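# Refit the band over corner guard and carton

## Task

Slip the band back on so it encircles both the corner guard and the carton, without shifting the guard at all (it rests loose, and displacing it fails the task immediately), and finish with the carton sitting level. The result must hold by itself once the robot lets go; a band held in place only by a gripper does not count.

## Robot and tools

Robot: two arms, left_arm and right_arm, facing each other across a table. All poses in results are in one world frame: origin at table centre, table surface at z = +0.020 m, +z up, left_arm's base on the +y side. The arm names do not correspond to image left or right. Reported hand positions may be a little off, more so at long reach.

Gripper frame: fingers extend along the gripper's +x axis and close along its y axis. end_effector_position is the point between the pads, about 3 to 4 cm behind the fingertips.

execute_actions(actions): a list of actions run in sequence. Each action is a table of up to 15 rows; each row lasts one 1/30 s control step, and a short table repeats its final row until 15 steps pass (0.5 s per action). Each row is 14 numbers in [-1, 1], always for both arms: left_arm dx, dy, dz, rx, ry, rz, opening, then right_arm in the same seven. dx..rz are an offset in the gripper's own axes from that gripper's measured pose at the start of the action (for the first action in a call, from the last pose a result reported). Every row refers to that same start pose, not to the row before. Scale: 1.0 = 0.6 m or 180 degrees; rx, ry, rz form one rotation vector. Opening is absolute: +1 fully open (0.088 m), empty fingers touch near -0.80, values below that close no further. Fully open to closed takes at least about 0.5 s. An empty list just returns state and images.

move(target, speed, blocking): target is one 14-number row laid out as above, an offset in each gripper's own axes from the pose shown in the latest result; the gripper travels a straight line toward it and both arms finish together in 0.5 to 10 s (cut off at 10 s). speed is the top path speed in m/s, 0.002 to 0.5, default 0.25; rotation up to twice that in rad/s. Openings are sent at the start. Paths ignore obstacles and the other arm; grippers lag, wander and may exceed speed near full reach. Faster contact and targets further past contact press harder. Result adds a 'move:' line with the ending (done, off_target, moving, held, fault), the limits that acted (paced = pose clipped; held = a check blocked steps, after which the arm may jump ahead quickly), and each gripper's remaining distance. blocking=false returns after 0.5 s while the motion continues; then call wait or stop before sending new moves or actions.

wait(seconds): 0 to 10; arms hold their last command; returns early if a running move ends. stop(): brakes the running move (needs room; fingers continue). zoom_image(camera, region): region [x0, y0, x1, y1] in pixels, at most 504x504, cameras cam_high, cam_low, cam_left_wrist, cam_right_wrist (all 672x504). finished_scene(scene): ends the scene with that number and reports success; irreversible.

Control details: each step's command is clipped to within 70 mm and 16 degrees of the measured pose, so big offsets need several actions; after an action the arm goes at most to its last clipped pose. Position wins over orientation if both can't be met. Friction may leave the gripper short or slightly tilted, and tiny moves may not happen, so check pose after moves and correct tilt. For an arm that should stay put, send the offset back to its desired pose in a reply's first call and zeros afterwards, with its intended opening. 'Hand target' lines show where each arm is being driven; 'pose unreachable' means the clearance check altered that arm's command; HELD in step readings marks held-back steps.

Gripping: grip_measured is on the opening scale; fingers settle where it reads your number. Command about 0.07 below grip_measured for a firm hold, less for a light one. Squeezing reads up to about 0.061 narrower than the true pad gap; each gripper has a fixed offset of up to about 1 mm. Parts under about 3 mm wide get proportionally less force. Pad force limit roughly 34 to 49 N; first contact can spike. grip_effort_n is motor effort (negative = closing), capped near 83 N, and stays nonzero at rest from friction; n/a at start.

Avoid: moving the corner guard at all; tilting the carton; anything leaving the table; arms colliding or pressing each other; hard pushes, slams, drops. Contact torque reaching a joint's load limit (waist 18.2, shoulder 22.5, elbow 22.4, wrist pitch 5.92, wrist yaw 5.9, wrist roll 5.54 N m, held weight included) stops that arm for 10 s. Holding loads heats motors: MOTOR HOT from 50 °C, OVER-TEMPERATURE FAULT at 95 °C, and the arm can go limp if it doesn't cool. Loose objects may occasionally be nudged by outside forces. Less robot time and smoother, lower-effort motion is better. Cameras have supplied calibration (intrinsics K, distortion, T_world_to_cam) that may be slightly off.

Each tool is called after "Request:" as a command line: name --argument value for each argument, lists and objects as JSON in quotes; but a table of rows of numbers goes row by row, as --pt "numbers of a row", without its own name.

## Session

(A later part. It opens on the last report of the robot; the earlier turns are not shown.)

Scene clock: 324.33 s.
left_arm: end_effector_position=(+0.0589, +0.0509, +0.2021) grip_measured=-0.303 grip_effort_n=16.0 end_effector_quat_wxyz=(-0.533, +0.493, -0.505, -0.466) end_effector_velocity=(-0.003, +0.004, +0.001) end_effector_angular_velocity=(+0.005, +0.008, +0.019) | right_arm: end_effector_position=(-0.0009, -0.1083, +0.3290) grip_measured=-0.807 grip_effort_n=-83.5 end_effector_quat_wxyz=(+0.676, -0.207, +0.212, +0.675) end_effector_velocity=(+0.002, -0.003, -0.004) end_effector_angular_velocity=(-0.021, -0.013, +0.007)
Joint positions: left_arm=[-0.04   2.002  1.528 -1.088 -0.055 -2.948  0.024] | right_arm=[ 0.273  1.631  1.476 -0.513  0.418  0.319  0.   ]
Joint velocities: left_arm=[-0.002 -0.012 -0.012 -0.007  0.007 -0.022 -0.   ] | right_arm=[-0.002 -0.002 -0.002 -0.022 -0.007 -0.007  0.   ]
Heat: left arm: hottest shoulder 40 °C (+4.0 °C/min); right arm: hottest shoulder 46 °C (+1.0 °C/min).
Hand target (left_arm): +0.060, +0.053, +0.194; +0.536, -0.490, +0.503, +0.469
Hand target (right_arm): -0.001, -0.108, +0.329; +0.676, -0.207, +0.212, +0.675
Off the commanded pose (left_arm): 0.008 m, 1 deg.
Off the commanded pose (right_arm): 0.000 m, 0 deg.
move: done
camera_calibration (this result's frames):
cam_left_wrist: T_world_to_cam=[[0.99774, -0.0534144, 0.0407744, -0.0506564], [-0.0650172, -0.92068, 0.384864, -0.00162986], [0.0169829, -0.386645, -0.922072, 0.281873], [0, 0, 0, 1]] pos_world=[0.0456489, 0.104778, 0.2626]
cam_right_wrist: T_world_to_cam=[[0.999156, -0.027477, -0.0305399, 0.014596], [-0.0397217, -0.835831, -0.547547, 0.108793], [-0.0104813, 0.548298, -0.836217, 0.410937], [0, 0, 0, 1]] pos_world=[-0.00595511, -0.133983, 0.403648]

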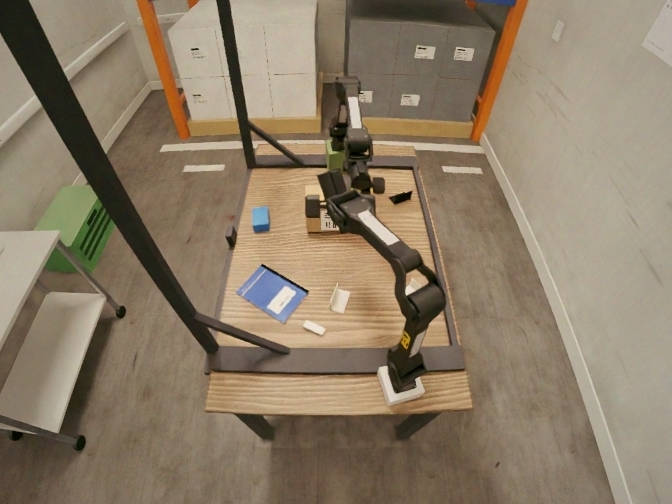

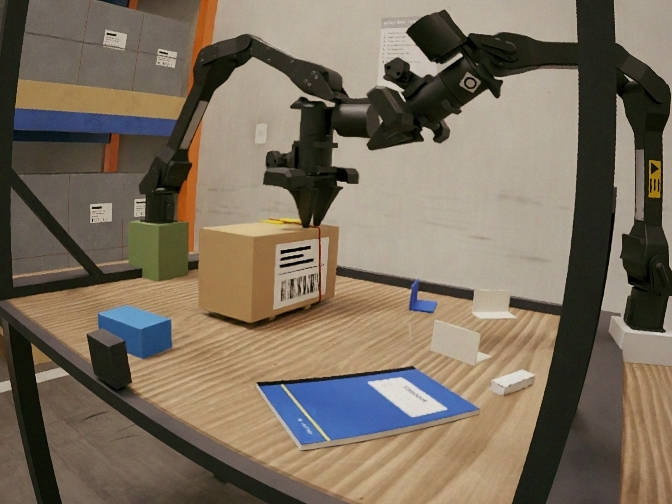

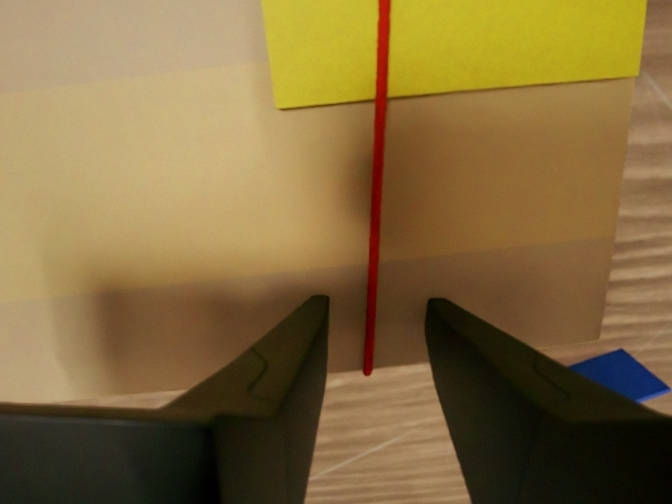

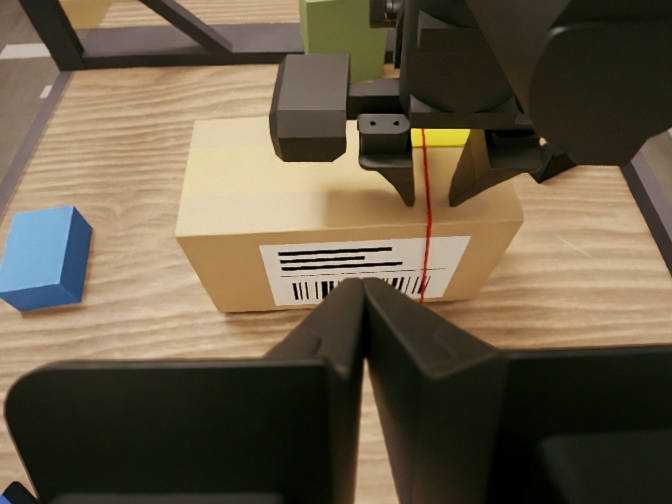

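Request:
execute_actions --actions '[[[0.008,0,0.003,0,0,0,-1,0,0,0,0,0,0,-0.9]],[[0.006,0,0.003,0,0,0,-1,0,0,0,0,0,0,-0.9]]]'

Request:
move --target '[-0.018,-0.008,0.0,0,0,0,-1,0,0,0,0,0,0,-0.9]' --speed 0.015

Scene clock: 330.90 s.
left_arm: end_effector_position=(+0.0547, +0.0494, +0.2027) grip_measured=-0.815 grip_effort_n=-83.5 end_effector_quat_wxyz=(-0.529, +0.494, -0.513, -0.461) end_effector_velocity=(-0.002, +0.000, -0.001) end_effector_angular_velocity=(-0.003, +0.007, -0.010) | right_arm: end_effector_position=(-0.0009, -0.1083, +0.3290) grip_measured=-0.807 grip_effort_n=-83.5 end_effector_quat_wxyz=(+0.676, -0.207, +0.212, +0.675) end_effector_velocity=(+0.000, +0.000, +0.002) end_effector_angular_velocity=(+0.004, -0.000, +0.022)
Joint positions: left_arm=[-0.048  1.992  1.515 -1.07  -0.046 -2.948  0.   ] | right_arm=[ 0.273  1.631  1.476 -0.513  0.418  0.319  0.   ]
Joint velocities: left_arm=[-0.002 -0.002 -0.007  0.007  0.007  0.007  0.   ] | right_arm=[-0.007 -0.007 -0.002  0.007 -0.022 -0.022  0.   ]
Heat: left arm: hottest shoulder 40 °C (+4.1 °C/min); right arm: hottest shoulder 46 °C (+0.0 °C/min).
Hand target (left_arm): +0.055, +0.051, +0.199; +0.530, -0.493, +0.512, +0.463
Hand target (right_arm): -0.001, -0.108, +0.329; +0.676, -0.207, +0.212, +0.675
Off the commanded pose (left_arm): 0.004 m, 0 deg.
Off the commanded pose (right_arm): 0.000 m, 0 deg.
Step readings (end_effector_position; steps 1 to 15: 1st action; 16 to 30: 2nd action):
0: left_arm (+0.0589, +0.0509, +0.2021) | right_arm (-0.0009, -0.1083, +0.3290)
1: left_arm (+0.0586, +0.0509, +0.2023) | right_arm (-0.0009, -0.1083, +0.3290)
2: left_arm (+0.0568, +0.0508, +0.2024) | right_arm (-0.0009, -0.1083, +0.3290)
4: left_arm (+0.0541, +0.0499, +0.2022) | right_arm (-0.0009, -0.1083, +0.3290)
8: left_arm (+0.0548, +0.0494, +0.2024) | right_arm (-0.0009, -0.1083, +0.3290)
15: left_arm (+0.0548, +0.0495, +0.2023) | right_arm (-0.0009, -0.1083, +0.3290)
16: left_arm (+0.0548, +0.0494, +0.2025) | right_arm (-0.0009, -0.1083, +0.3290)
17: left_arm (+0.0547, +0.0493, +0.2027) | right_arm (-0.0009, -0.1083, +0.3290)
19: left_arm (+0.0547, +0.0494, +0.2026) | right_arm (-0.0009, -0.1083, +0.3290)
23: left_arm (+0.0547, +0.0493, +0.2028) | right_arm (-0.0009, -0.1083, +0.3290)
30: end_effector_position above
camera_calibration (this result's frames):
cam_left_wrist: T_world_to_cam=[[0.997548, -0.0609031, 0.0344925, -0.0448526], [-0.0696347, -0.913326, 0.401232, -0.00693399], [0.00706662, -0.40265, -0.915327, 0.281835], [0, 0, 0, 1]] pos_world=[0.0422681, 0.104416, 0.262301]
cam_right_wrist: T_world_to_cam=[[0.999156, -0.027477, -0.0305399, 0.014596], [-0.0397217, -0.835831, -0.547547, 0.108793], [-0.0104813, 0.548298, -0.836217, 0.410937], [0, 0, 0, 1]] pos_world=[-0.00595511, -0.133983, 0.403648]

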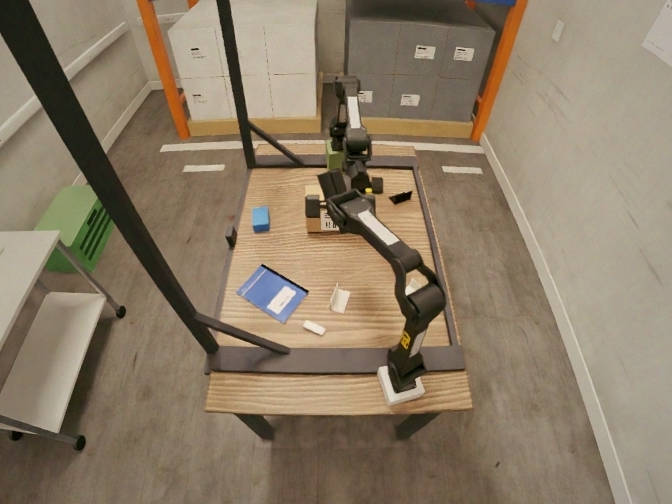

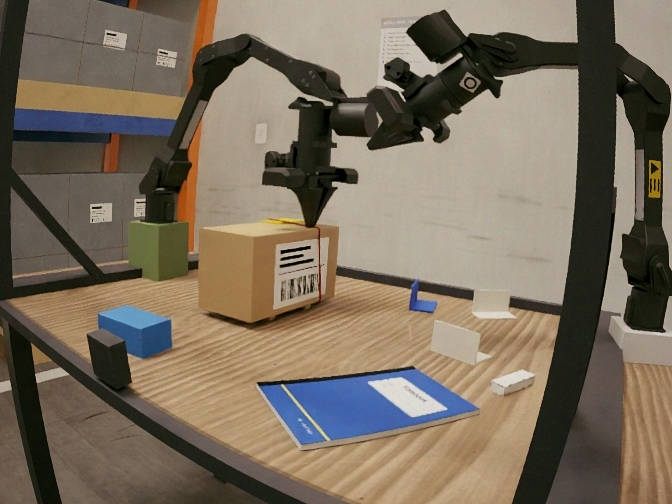

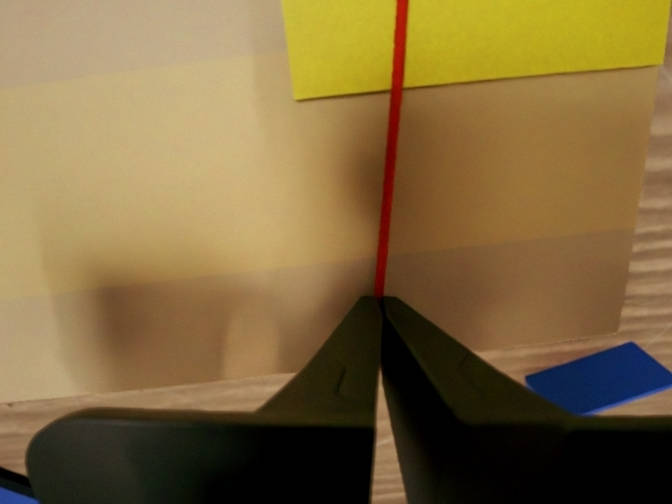

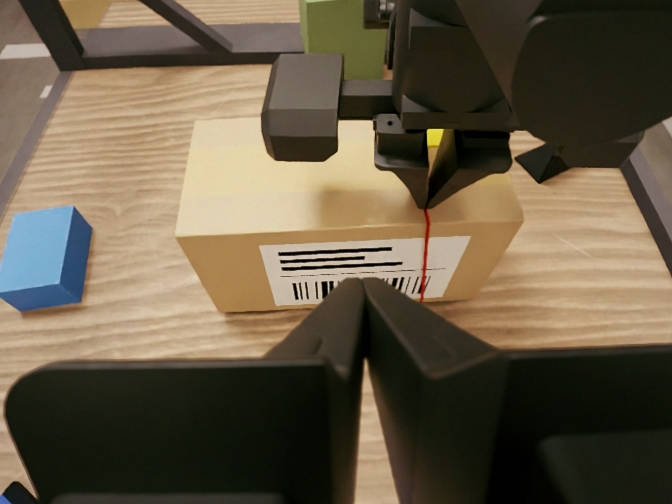

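Scene clock: 331.90 s.
left_arm: end_effector_position=(+0.0573, +0.0503, +0.2092) grip_measured=-0.815 grip_effort_n=-83.5 end_effector_quat_wxyz=(-0.531, +0.492, -0.511, -0.464) end_effector_velocity=(-0.000, +0.005, -0.002) end_effector_angular_velocity=(+0.027, -0.004, +0.005) | right_arm: end_effector_position=(-0.0009, -0.1083, +0.3290) grip_measured=-0.807 grip_effort_n=-83.5 end_effector_quat_wxyz=(+0.676, -0.207, +0.212, +0.675) end_effector_velocity=(-0.000, +0.000, +0.001) end_effector_angular_velocity=(+0.004, +0.014, -0.001)
Joint positions: left_arm=[-0.04   1.991  1.541 -1.105 -0.046 -2.942  0.   ] | right_arm=[ 0.273  1.631  1.476 -0.513  0.418  0.319  0.   ]
Joint velocities: left_arm=[-0.002  0.002 -0.002 -0.022 -0.007 -0.007  0.   ] | right_arm=[-0.002 -0.002 -0.002  0.007 -0.007  0.007  0.   ]
Heat: left arm: hottest shoulder 40 °C (+4.1 °C/min); right arm: hottest shoulder 46 °C (+0.0 °C/min).
Hand target (left_arm): +0.059, +0.049, +0.214; +0.529, -0.494, +0.513, +0.461
Hand target (right_arm): -0.001, -0.108, +0.329; +0.676, -0.207, +0.212, +0.675
Off the commanded pose (left_arm): 0.005 m, 1 deg.
Off the commanded pose (right_arm): 0.000 m, 0 deg.
move: done
camera_calibration (this result's frames):
cam_left_wrist: T_world_to_cam=[[0.997694, -0.0593094, 0.0330037, -0.047445], [-0.0675142, -0.917171, 0.392732, -0.00667215], [0.00697732, -0.394055, -0.919061, 0.288564], [0, 0, 0, 1]] pos_world=[0.0448717, 0.104777, 0.269394]
cam_right_wrist: T_world_to_cam=[[0.999156, -0.027477, -0.0305399, 0.014596], [-0.0397217, -0.835831, -0.547547, 0.108793], [-0.0104813, 0.548298, -0.836217, 0.410937], [0, 0, 0, 1]] pos_world=[-0.00595511, -0.133983, 0.403648]

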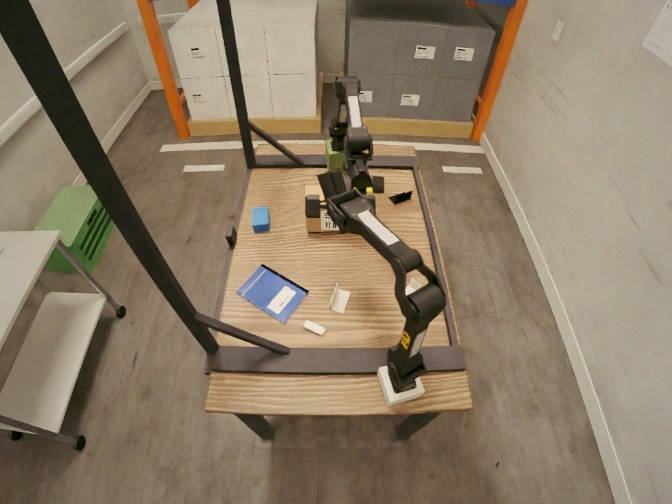

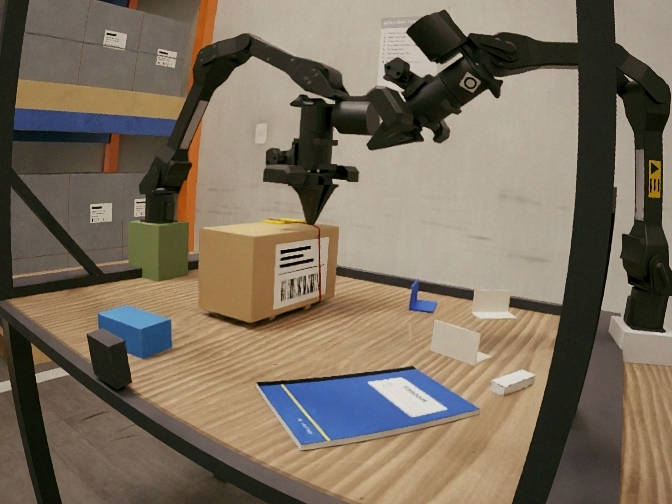

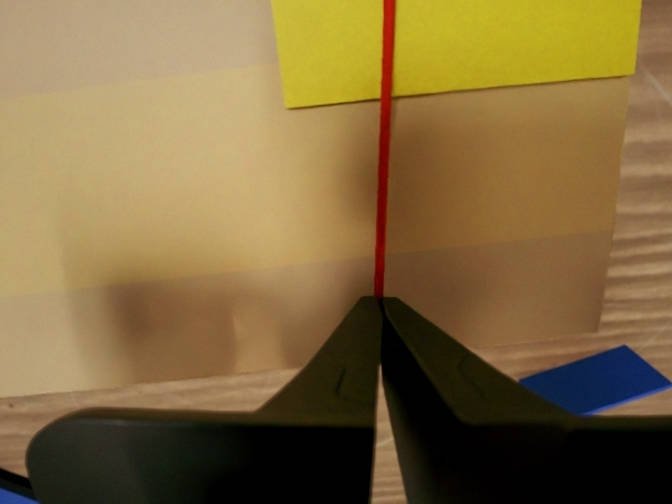

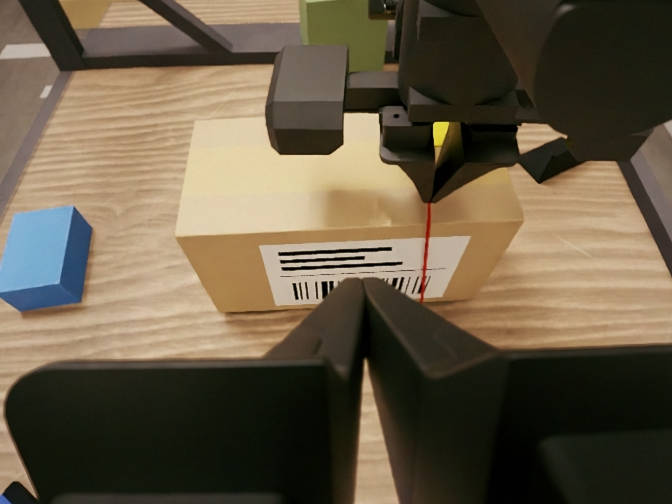

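Request:
move --target '[-0.008,-0.032,-0.04,0,0,0,-1,0,0,0,0,0,0,-0.9]' --speed 0.02

Scene clock: 338.27 s.
left_arm: end_effector_position=(+0.0723, +0.0329, +0.2125) grip_measured=-0.815 grip_effort_n=-83.5 end_effector_quat_wxyz=(-0.535, +0.486, -0.505, -0.472) end_effector_velocity=(+0.002, +0.003, +0.001) end_effector_angular_velocity=(+0.020, -0.019, +0.005) | right_arm: end_effector_position=(-0.0009, -0.1083, +0.3290) grip_measured=-0.807 grip_effort_n=-83.5 end_effector_quat_wxyz=(+0.676, -0.207, +0.212, +0.675) end_effector_velocity=(-0.001, -0.002, -0.002) end_effector_angular_velocity=(-0.013, +0.002, +0.019)
Joint positions: left_arm=[-0.008  2.083  1.69  -1.184 -0.046 -2.914  0.   ] | right_arm=[ 0.273  1.631  1.476 -0.513  0.418  0.319  0.   ]
Joint velocities: left_arm=[-0.002  0.002  0.007 -0.022 -0.022 -0.007  0.   ] | right_arm=[-0.002 -0.002 -0.002 -0.007 -0.022 -0.007  0.   ]
Heat: left arm: hottest shoulder 41 °C (+5.0 °C/min); right arm: hottest shoulder 46 °C (+0.0 °C/min).
Hand target (left_arm): +0.074, +0.025, +0.215; +0.531, -0.492, +0.511, +0.464
Hand target (right_arm): -0.001, -0.108, +0.329; +0.676, -0.207, +0.212, +0.675
Off the commanded pose (left_arm): 0.009 m, 1 deg.
Off the commanded pose (right_arm): 0.000 m, 0 deg.
move: off_target (left_arm)
camera_calibration (this result's frames):
cam_left_wrist: T_world_to_cam=[[0.998004, -0.0561815, 0.0288225, -0.0627347], [-0.062876, -0.92617, 0.371826, -0.0184909], [0.00580476, -0.372897, -0.927855, 0.285813], [0, 0, 0, 1]] pos_world=[0.0597878, 0.0859284, 0.273876]
cam_right_wrist: T_world_to_cam=[[0.999156, -0.027477, -0.0305399, 0.014596], [-0.0397217, -0.835831, -0.547547, 0.108793], [-0.0104813, 0.548298, -0.836217, 0.410937], [0, 0, 0, 1]] pos_world=[-0.00595511, -0.133983, 0.403648]

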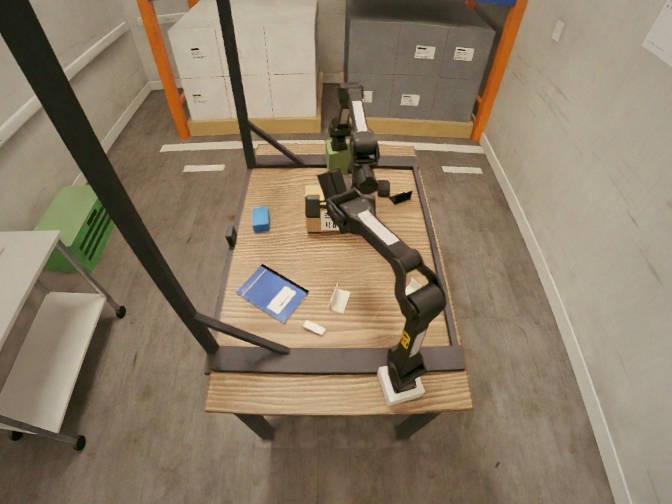

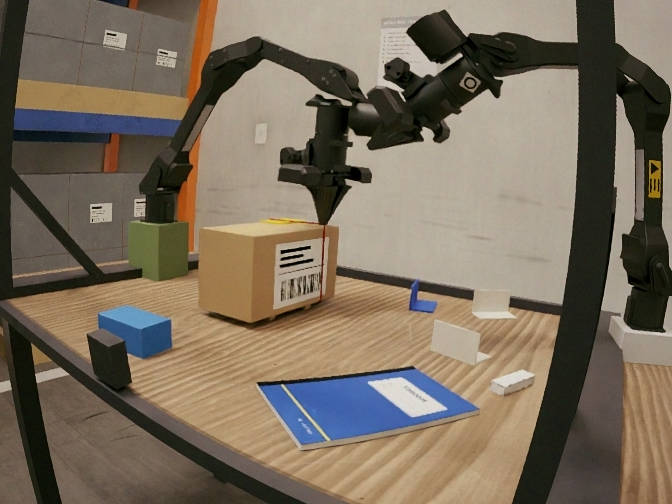

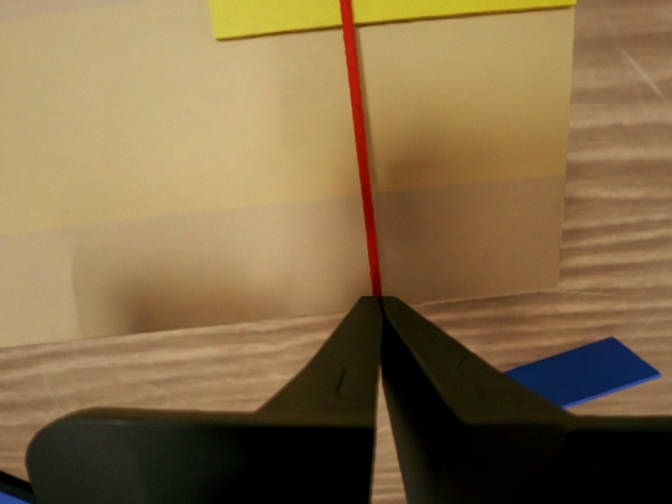

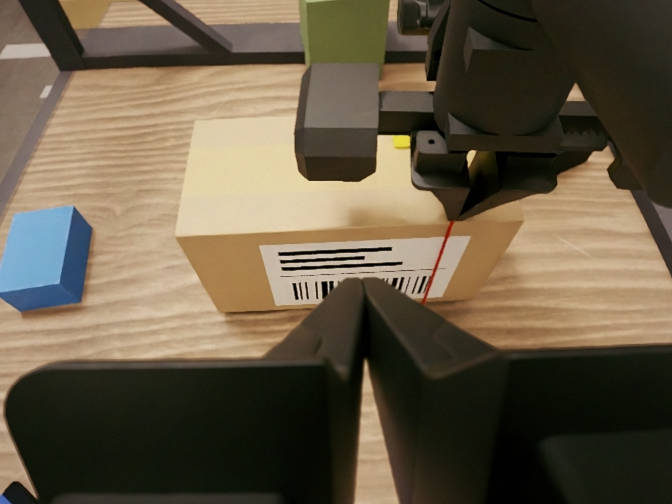

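Request:
move --target '[0.016,0.0,0.012,0,0,0,-1,0,0,0,0,0,0,-0.9]' --speed 0.015

Scene clock: 348.57 s.
left_arm: end_effector_position=(+0.0717, +0.0386, +0.2042) grip_measured=-0.815 grip_effort_n=-83.5 end_effector_quat_wxyz=(-0.535, +0.486, -0.505, -0.472) end_effector_velocity=(-0.002, +0.004, -0.000) end_effector_angular_velocity=(+0.013, -0.006, -0.000) | right_arm: end_effector_position=(-0.0009, -0.1083, +0.3290) grip_measured=-0.807 grip_effort_n=-83.5 end_effector_quat_wxyz=(+0.676, -0.207, +0.212, +0.675) end_effector_velocity=(+0.002, -0.003, -0.004) end_effector_angular_velocity=(-0.021, -0.001, -0.001)
Joint positions: left_arm=[-0.007  2.067  1.632 -1.143 -0.046 -2.913  0.   ] | right_arm=[ 0.273  1.631  1.476 -0.513  0.418  0.319  0.   ]
Joint velocities: left_arm=[-0.007 -0.007 -0.012 -0.007 -0.007 -0.007  0.   ] | right_arm=[-0.002 -0.002 -0.002 -0.022 -0.007  0.007  0.   ]
Heat: left arm: hottest shoulder 41 °C (+4.1 °C/min); right arm: hottest shoulder 46 °C (+0.0 °C/min).
Hand target (left_arm): +0.073, +0.040, +0.203; +0.535, -0.486, +0.505, +0.472
Hand target (right_arm): -0.001, -0.108, +0.329; +0.676, -0.207, +0.212, +0.675
Off the commanded pose (left_arm): 0.003 m, 0 deg.
Off the commanded pose (right_arm): 0.000 m, 0 deg.
move: done
camera_calibration (this result's frames):
cam_left_wrist: T_world_to_cam=[[0.998029, -0.0558225, 0.0286628, -0.0616278], [-0.062479, -0.926481, 0.371119, -0.0100624], [0.00583881, -0.372178, -0.928143, 0.280272], [0, 0, 0, 1]] pos_world=[0.0592412, 0.0915482, 0.265633]
cam_right_wrist: T_world_to_cam=[[0.999156, -0.027477, -0.0305399, 0.014596], [-0.0397217, -0.835831, -0.547547, 0.108793], [-0.0104813, 0.548298, -0.836217, 0.410937], [0, 0, 0, 1]] pos_world=[-0.00595511, -0.133983, 0.403648]

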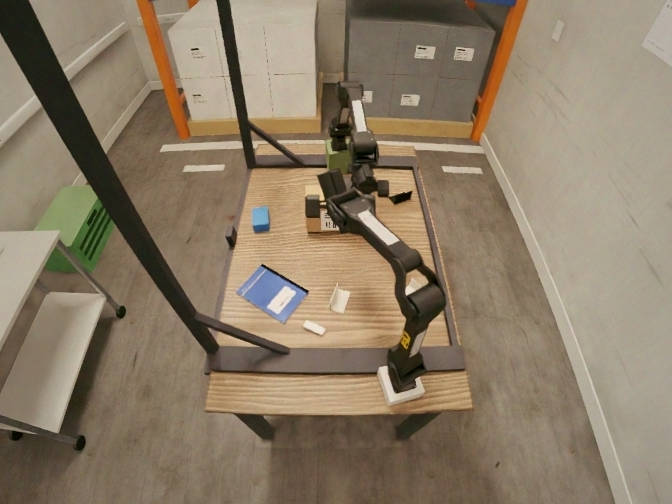

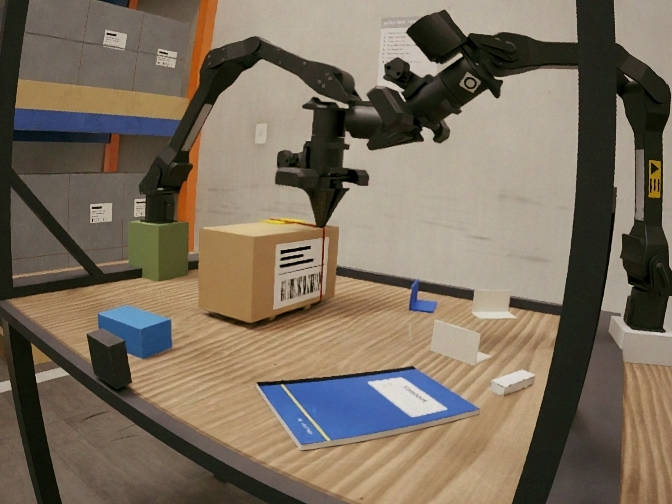

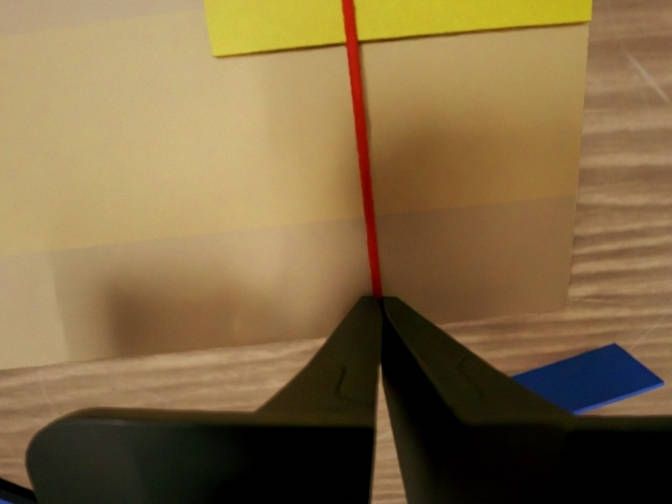

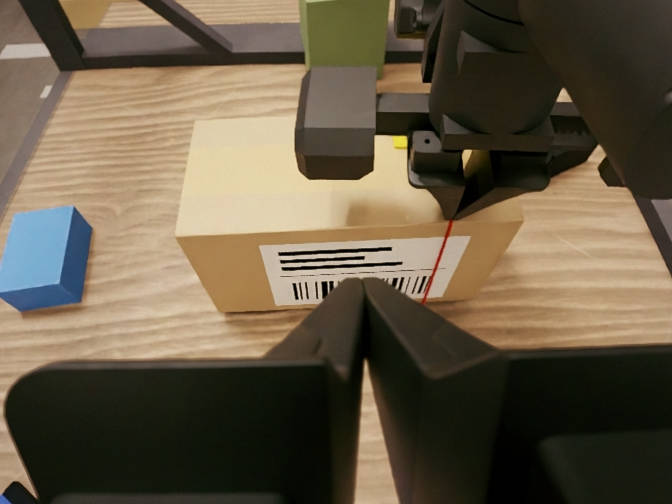

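Request:
execute_actions --actions '[[[0.003,0,0,0,0,0,-0.75,0,0,0,0,0,0,-0.9]],[[0,0,0,0,0,0,-0.5,0,0,0,0,0,0,-0.9]]]'

Request:
move --target '[-0.07,0,0.03,0,0,0,-0.5,0,0,0,0,0,0,-0.9]' --speed 0.08

Scene clock: 354.20 s.
left_arm: end_effector_position=(+0.0736, +0.0386, +0.2041) grip_measured=-0.504 grip_effort_n=18.4 end_effector_quat_wxyz=(-0.535, +0.488, -0.503, -0.472) end_effector_velocity=(-0.003, +0.002, +0.000) end_effector_angular_velocity=(+0.004, +0.023, +0.010) | right_arm: end_effector_position=(-0.0009, -0.1083, +0.3290) grip_measured=-0.807 grip_effort_n=-83.5 end_effector_quat_wxyz=(+0.676, -0.207, +0.212, +0.675) end_effector_velocity=(+0.000, -0.000, -0.004) end_effector_angular_velocity=(-0.013, -0.008, +0.007)
Joint positions: left_arm=[-0.004  2.066  1.631 -1.141 -0.05  -2.913  0.014] | right_arm=[ 0.273  1.631  1.476 -0.513  0.418  0.319  0.   ]
Joint velocities: left_arm=[ 0.002 -0.002 -0.002 -0.007  0.022 -0.007  0.001] | right_arm=[-0.002  0.002 -0.002 -0.007 -0.007 -0.007  0.   ]
Heat: left arm: hottest shoulder 42 °C (+5.0 °C/min); right arm: hottest shoulder 46 °C (+0.0 °C/min).
Hand target (left_arm): +0.072, +0.038, +0.204; +0.534, -0.487, +0.505, +0.472
Hand target (right_arm): -0.001, -0.108, +0.329; +0.676, -0.207, +0.212, +0.675
Off the commanded pose (left_arm): 0.002 m, 0 deg.
Off the commanded pose (right_arm): 0.000 m, 0 deg.
Step readings (end_effector_position; steps 1 to 15: 1st action; 16 to 30: 2nd action):
0: left_arm (+0.0717, +0.0386, +0.2041) | right_arm (-0.0009, -0.1083, +0.3290)
1: left_arm (+0.0717, +0.0386, +0.2041) | right_arm (-0.0009, -0.1083, +0.3290)
2: left_arm (+0.0717, +0.0386, +0.2041) | right_arm (-0.0009, -0.1083, +0.3290)
4: left_arm (+0.0717, +0.0386, +0.2041) | right_arm (-0.0009, -0.1083, +0.3290)
8: left_arm (+0.0717, +0.0385, +0.2041) | right_arm (-0.0009, -0.1083, +0.3290)
15: left_arm (+0.0719, +0.0385, +0.2041) | right_arm (-0.0009, -0.1083, +0.3290)
16: left_arm (+0.0720, +0.0385, +0.2041) | right_arm (-0.0009, -0.1083, +0.3290)
17: left_arm (+0.0724, +0.0384, +0.2041) | right_arm (-0.0009, -0.1083, +0.3290)
19: left_arm (+0.0730, +0.0385, +0.2041) | right_arm (-0.0009, -0.1083, +0.3290)
23: left_arm (+0.0735, +0.0385, +0.2041) | right_arm (-0.0009, -0.1083, +0.3290)
30: end_effector_position above
camera_calibration (this result's frames):
cam_left_wrist: T_world_to_cam=[[0.998101, -0.0523754, 0.0324082, -0.0644089], [-0.0606855, -0.926179, 0.372168, -0.0102985], [0.0105234, -0.373428, -0.927599, 0.279829], [0, 0, 0, 1]] pos_world=[0.060717, 0.0915843, 0.265489]
cam_right_wrist: T_world_to_cam=[[0.999156, -0.027477, -0.0305399, 0.014596], [-0.0397217, -0.835831, -0.547547, 0.108793], [-0.0104813, 0.548298, -0.836217, 0.410937], [0, 0, 0, 1]] pos_world=[-0.00595511, -0.133983, 0.403648]

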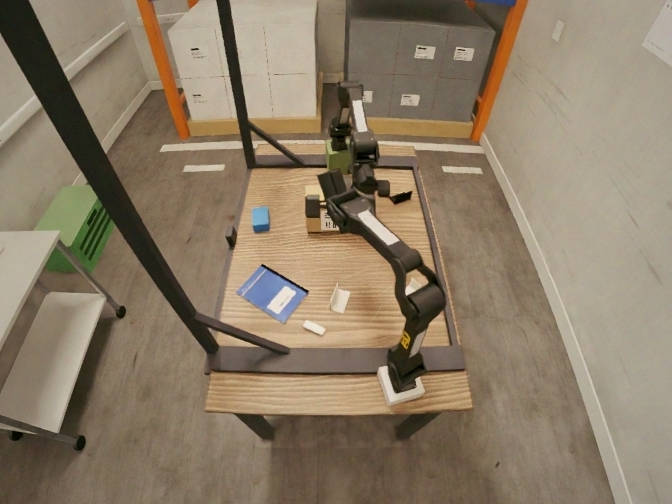

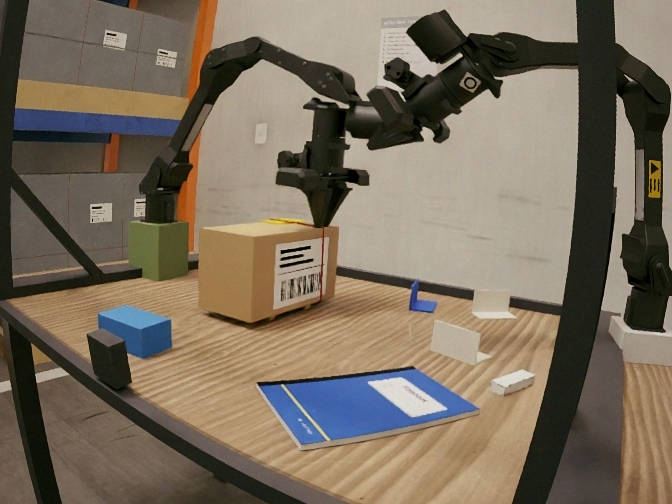

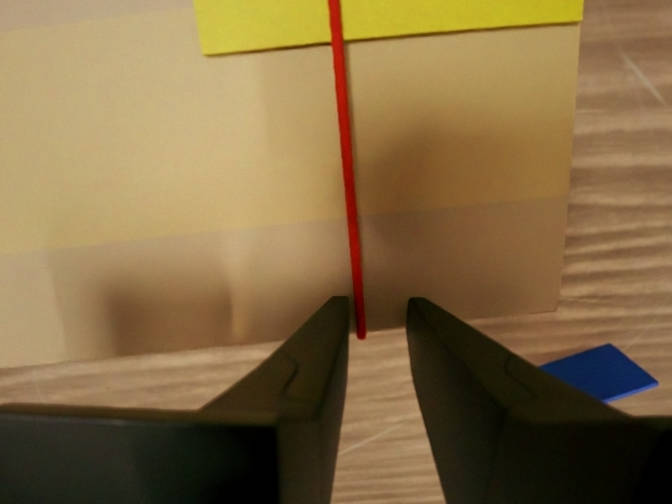

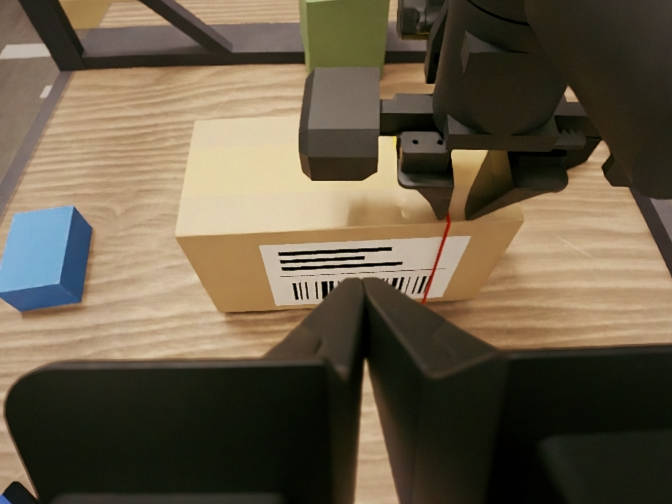

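Scene clock: 355.17 s.
left_arm: end_effector_position=(+0.0712, +0.0568, +0.2397) grip_measured=-0.503 grip_effort_n=16.5 end_effector_quat_wxyz=(-0.538, +0.483, -0.499, -0.477) end_effector_velocity=(-0.001, +0.005, +0.002) end_effector_angular_velocity=(+0.018, -0.004, -0.010) | right_arm: end_effector_position=(-0.0009, -0.1083, +0.3290) grip_measured=-0.807 grip_effort_n=-83.5 end_effector_quat_wxyz=(+0.676, -0.207, +0.212, +0.675) end_effector_velocity=(-0.002, -0.001, -0.004) end_effector_angular_velocity=(-0.013, -0.008, +0.012)
Joint positions: left_arm=[-0.003  1.99   1.661 -1.266 -0.05  -2.913  0.014] | right_arm=[ 0.273  1.631  1.476 -0.513  0.418  0.319  0.   ]
Joint velocities: left_arm=[-0.002 -0.007 -0.002 -0.022 -0.007  0.007 -0.   ] | right_arm=[ 0.002  0.002 -0.002 -0.007 -0.007 -0.007  0.   ]
Heat: left arm: hottest shoulder 42 °C (+5.0 °C/min); right arm: hottest shoulder 46 °C (+0.0 °C/min).
Hand target (left_arm): +0.072, +0.056, +0.246; +0.535, -0.488, +0.503, +0.472
Hand target (right_arm): -0.001, -0.108, +0.329; +0.676, -0.207, +0.212, +0.675
Off the commanded pose (left_arm): 0.007 m, 1 deg.
Off the commanded pose (right_arm): 0.000 m, 0 deg.
move: done
camera_calibration (this result's frames):
cam_left_wrist: T_world_to_cam=[[0.998216, -0.0521887, 0.0290121, -0.061404], [-0.0590974, -0.932965, 0.355082, -0.00244239], [0.00853605, -0.356163, -0.934385, 0.320388], [0, 0, 0, 1]] pos_world=[0.0584153, 0.108627, 0.302014]
cam_right_wrist: T_world_to_cam=[[0.999156, -0.027477, -0.0305399, 0.014596], [-0.0397217, -0.835831, -0.547547, 0.108793], [-0.0104813, 0.548298, -0.836217, 0.410937], [0, 0, 0, 1]] pos_world=[-0.00595511, -0.133983, 0.403648]

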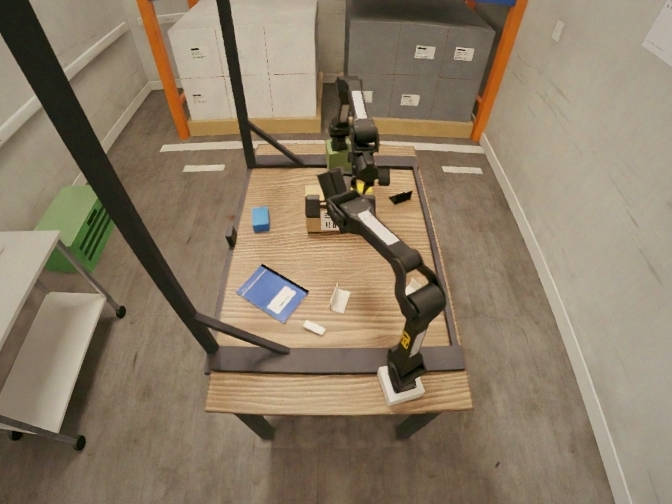

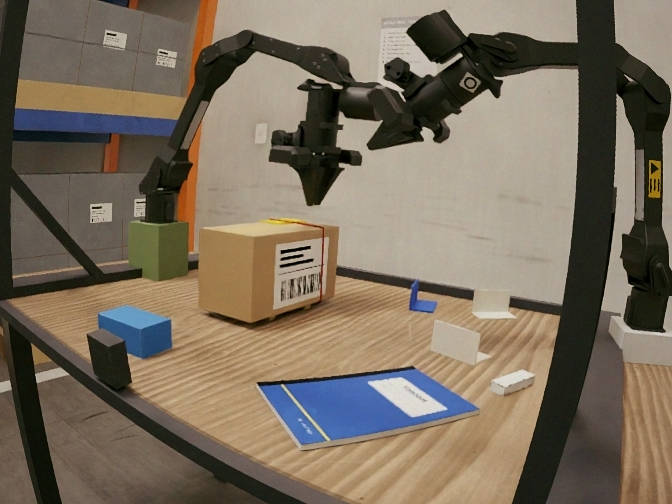

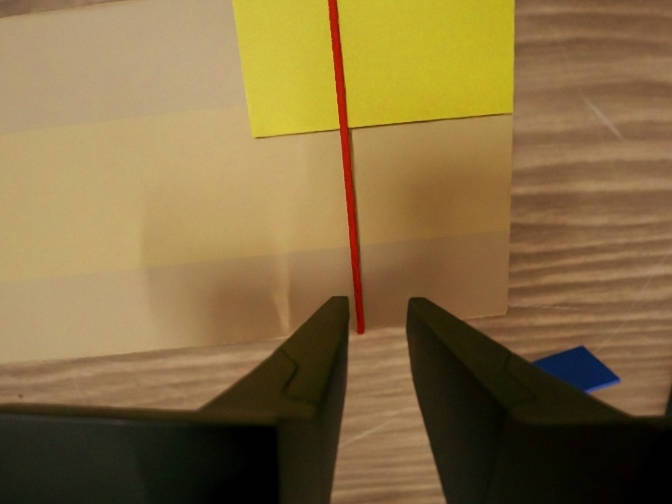

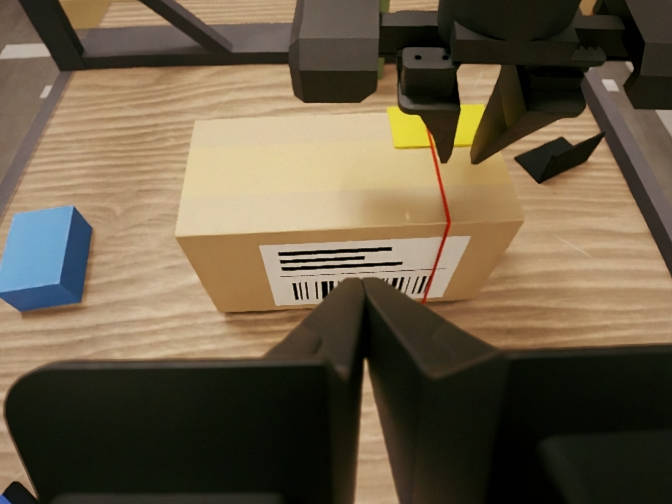

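Request:
finished_scene --scene 2

The scene is finished: the task was done.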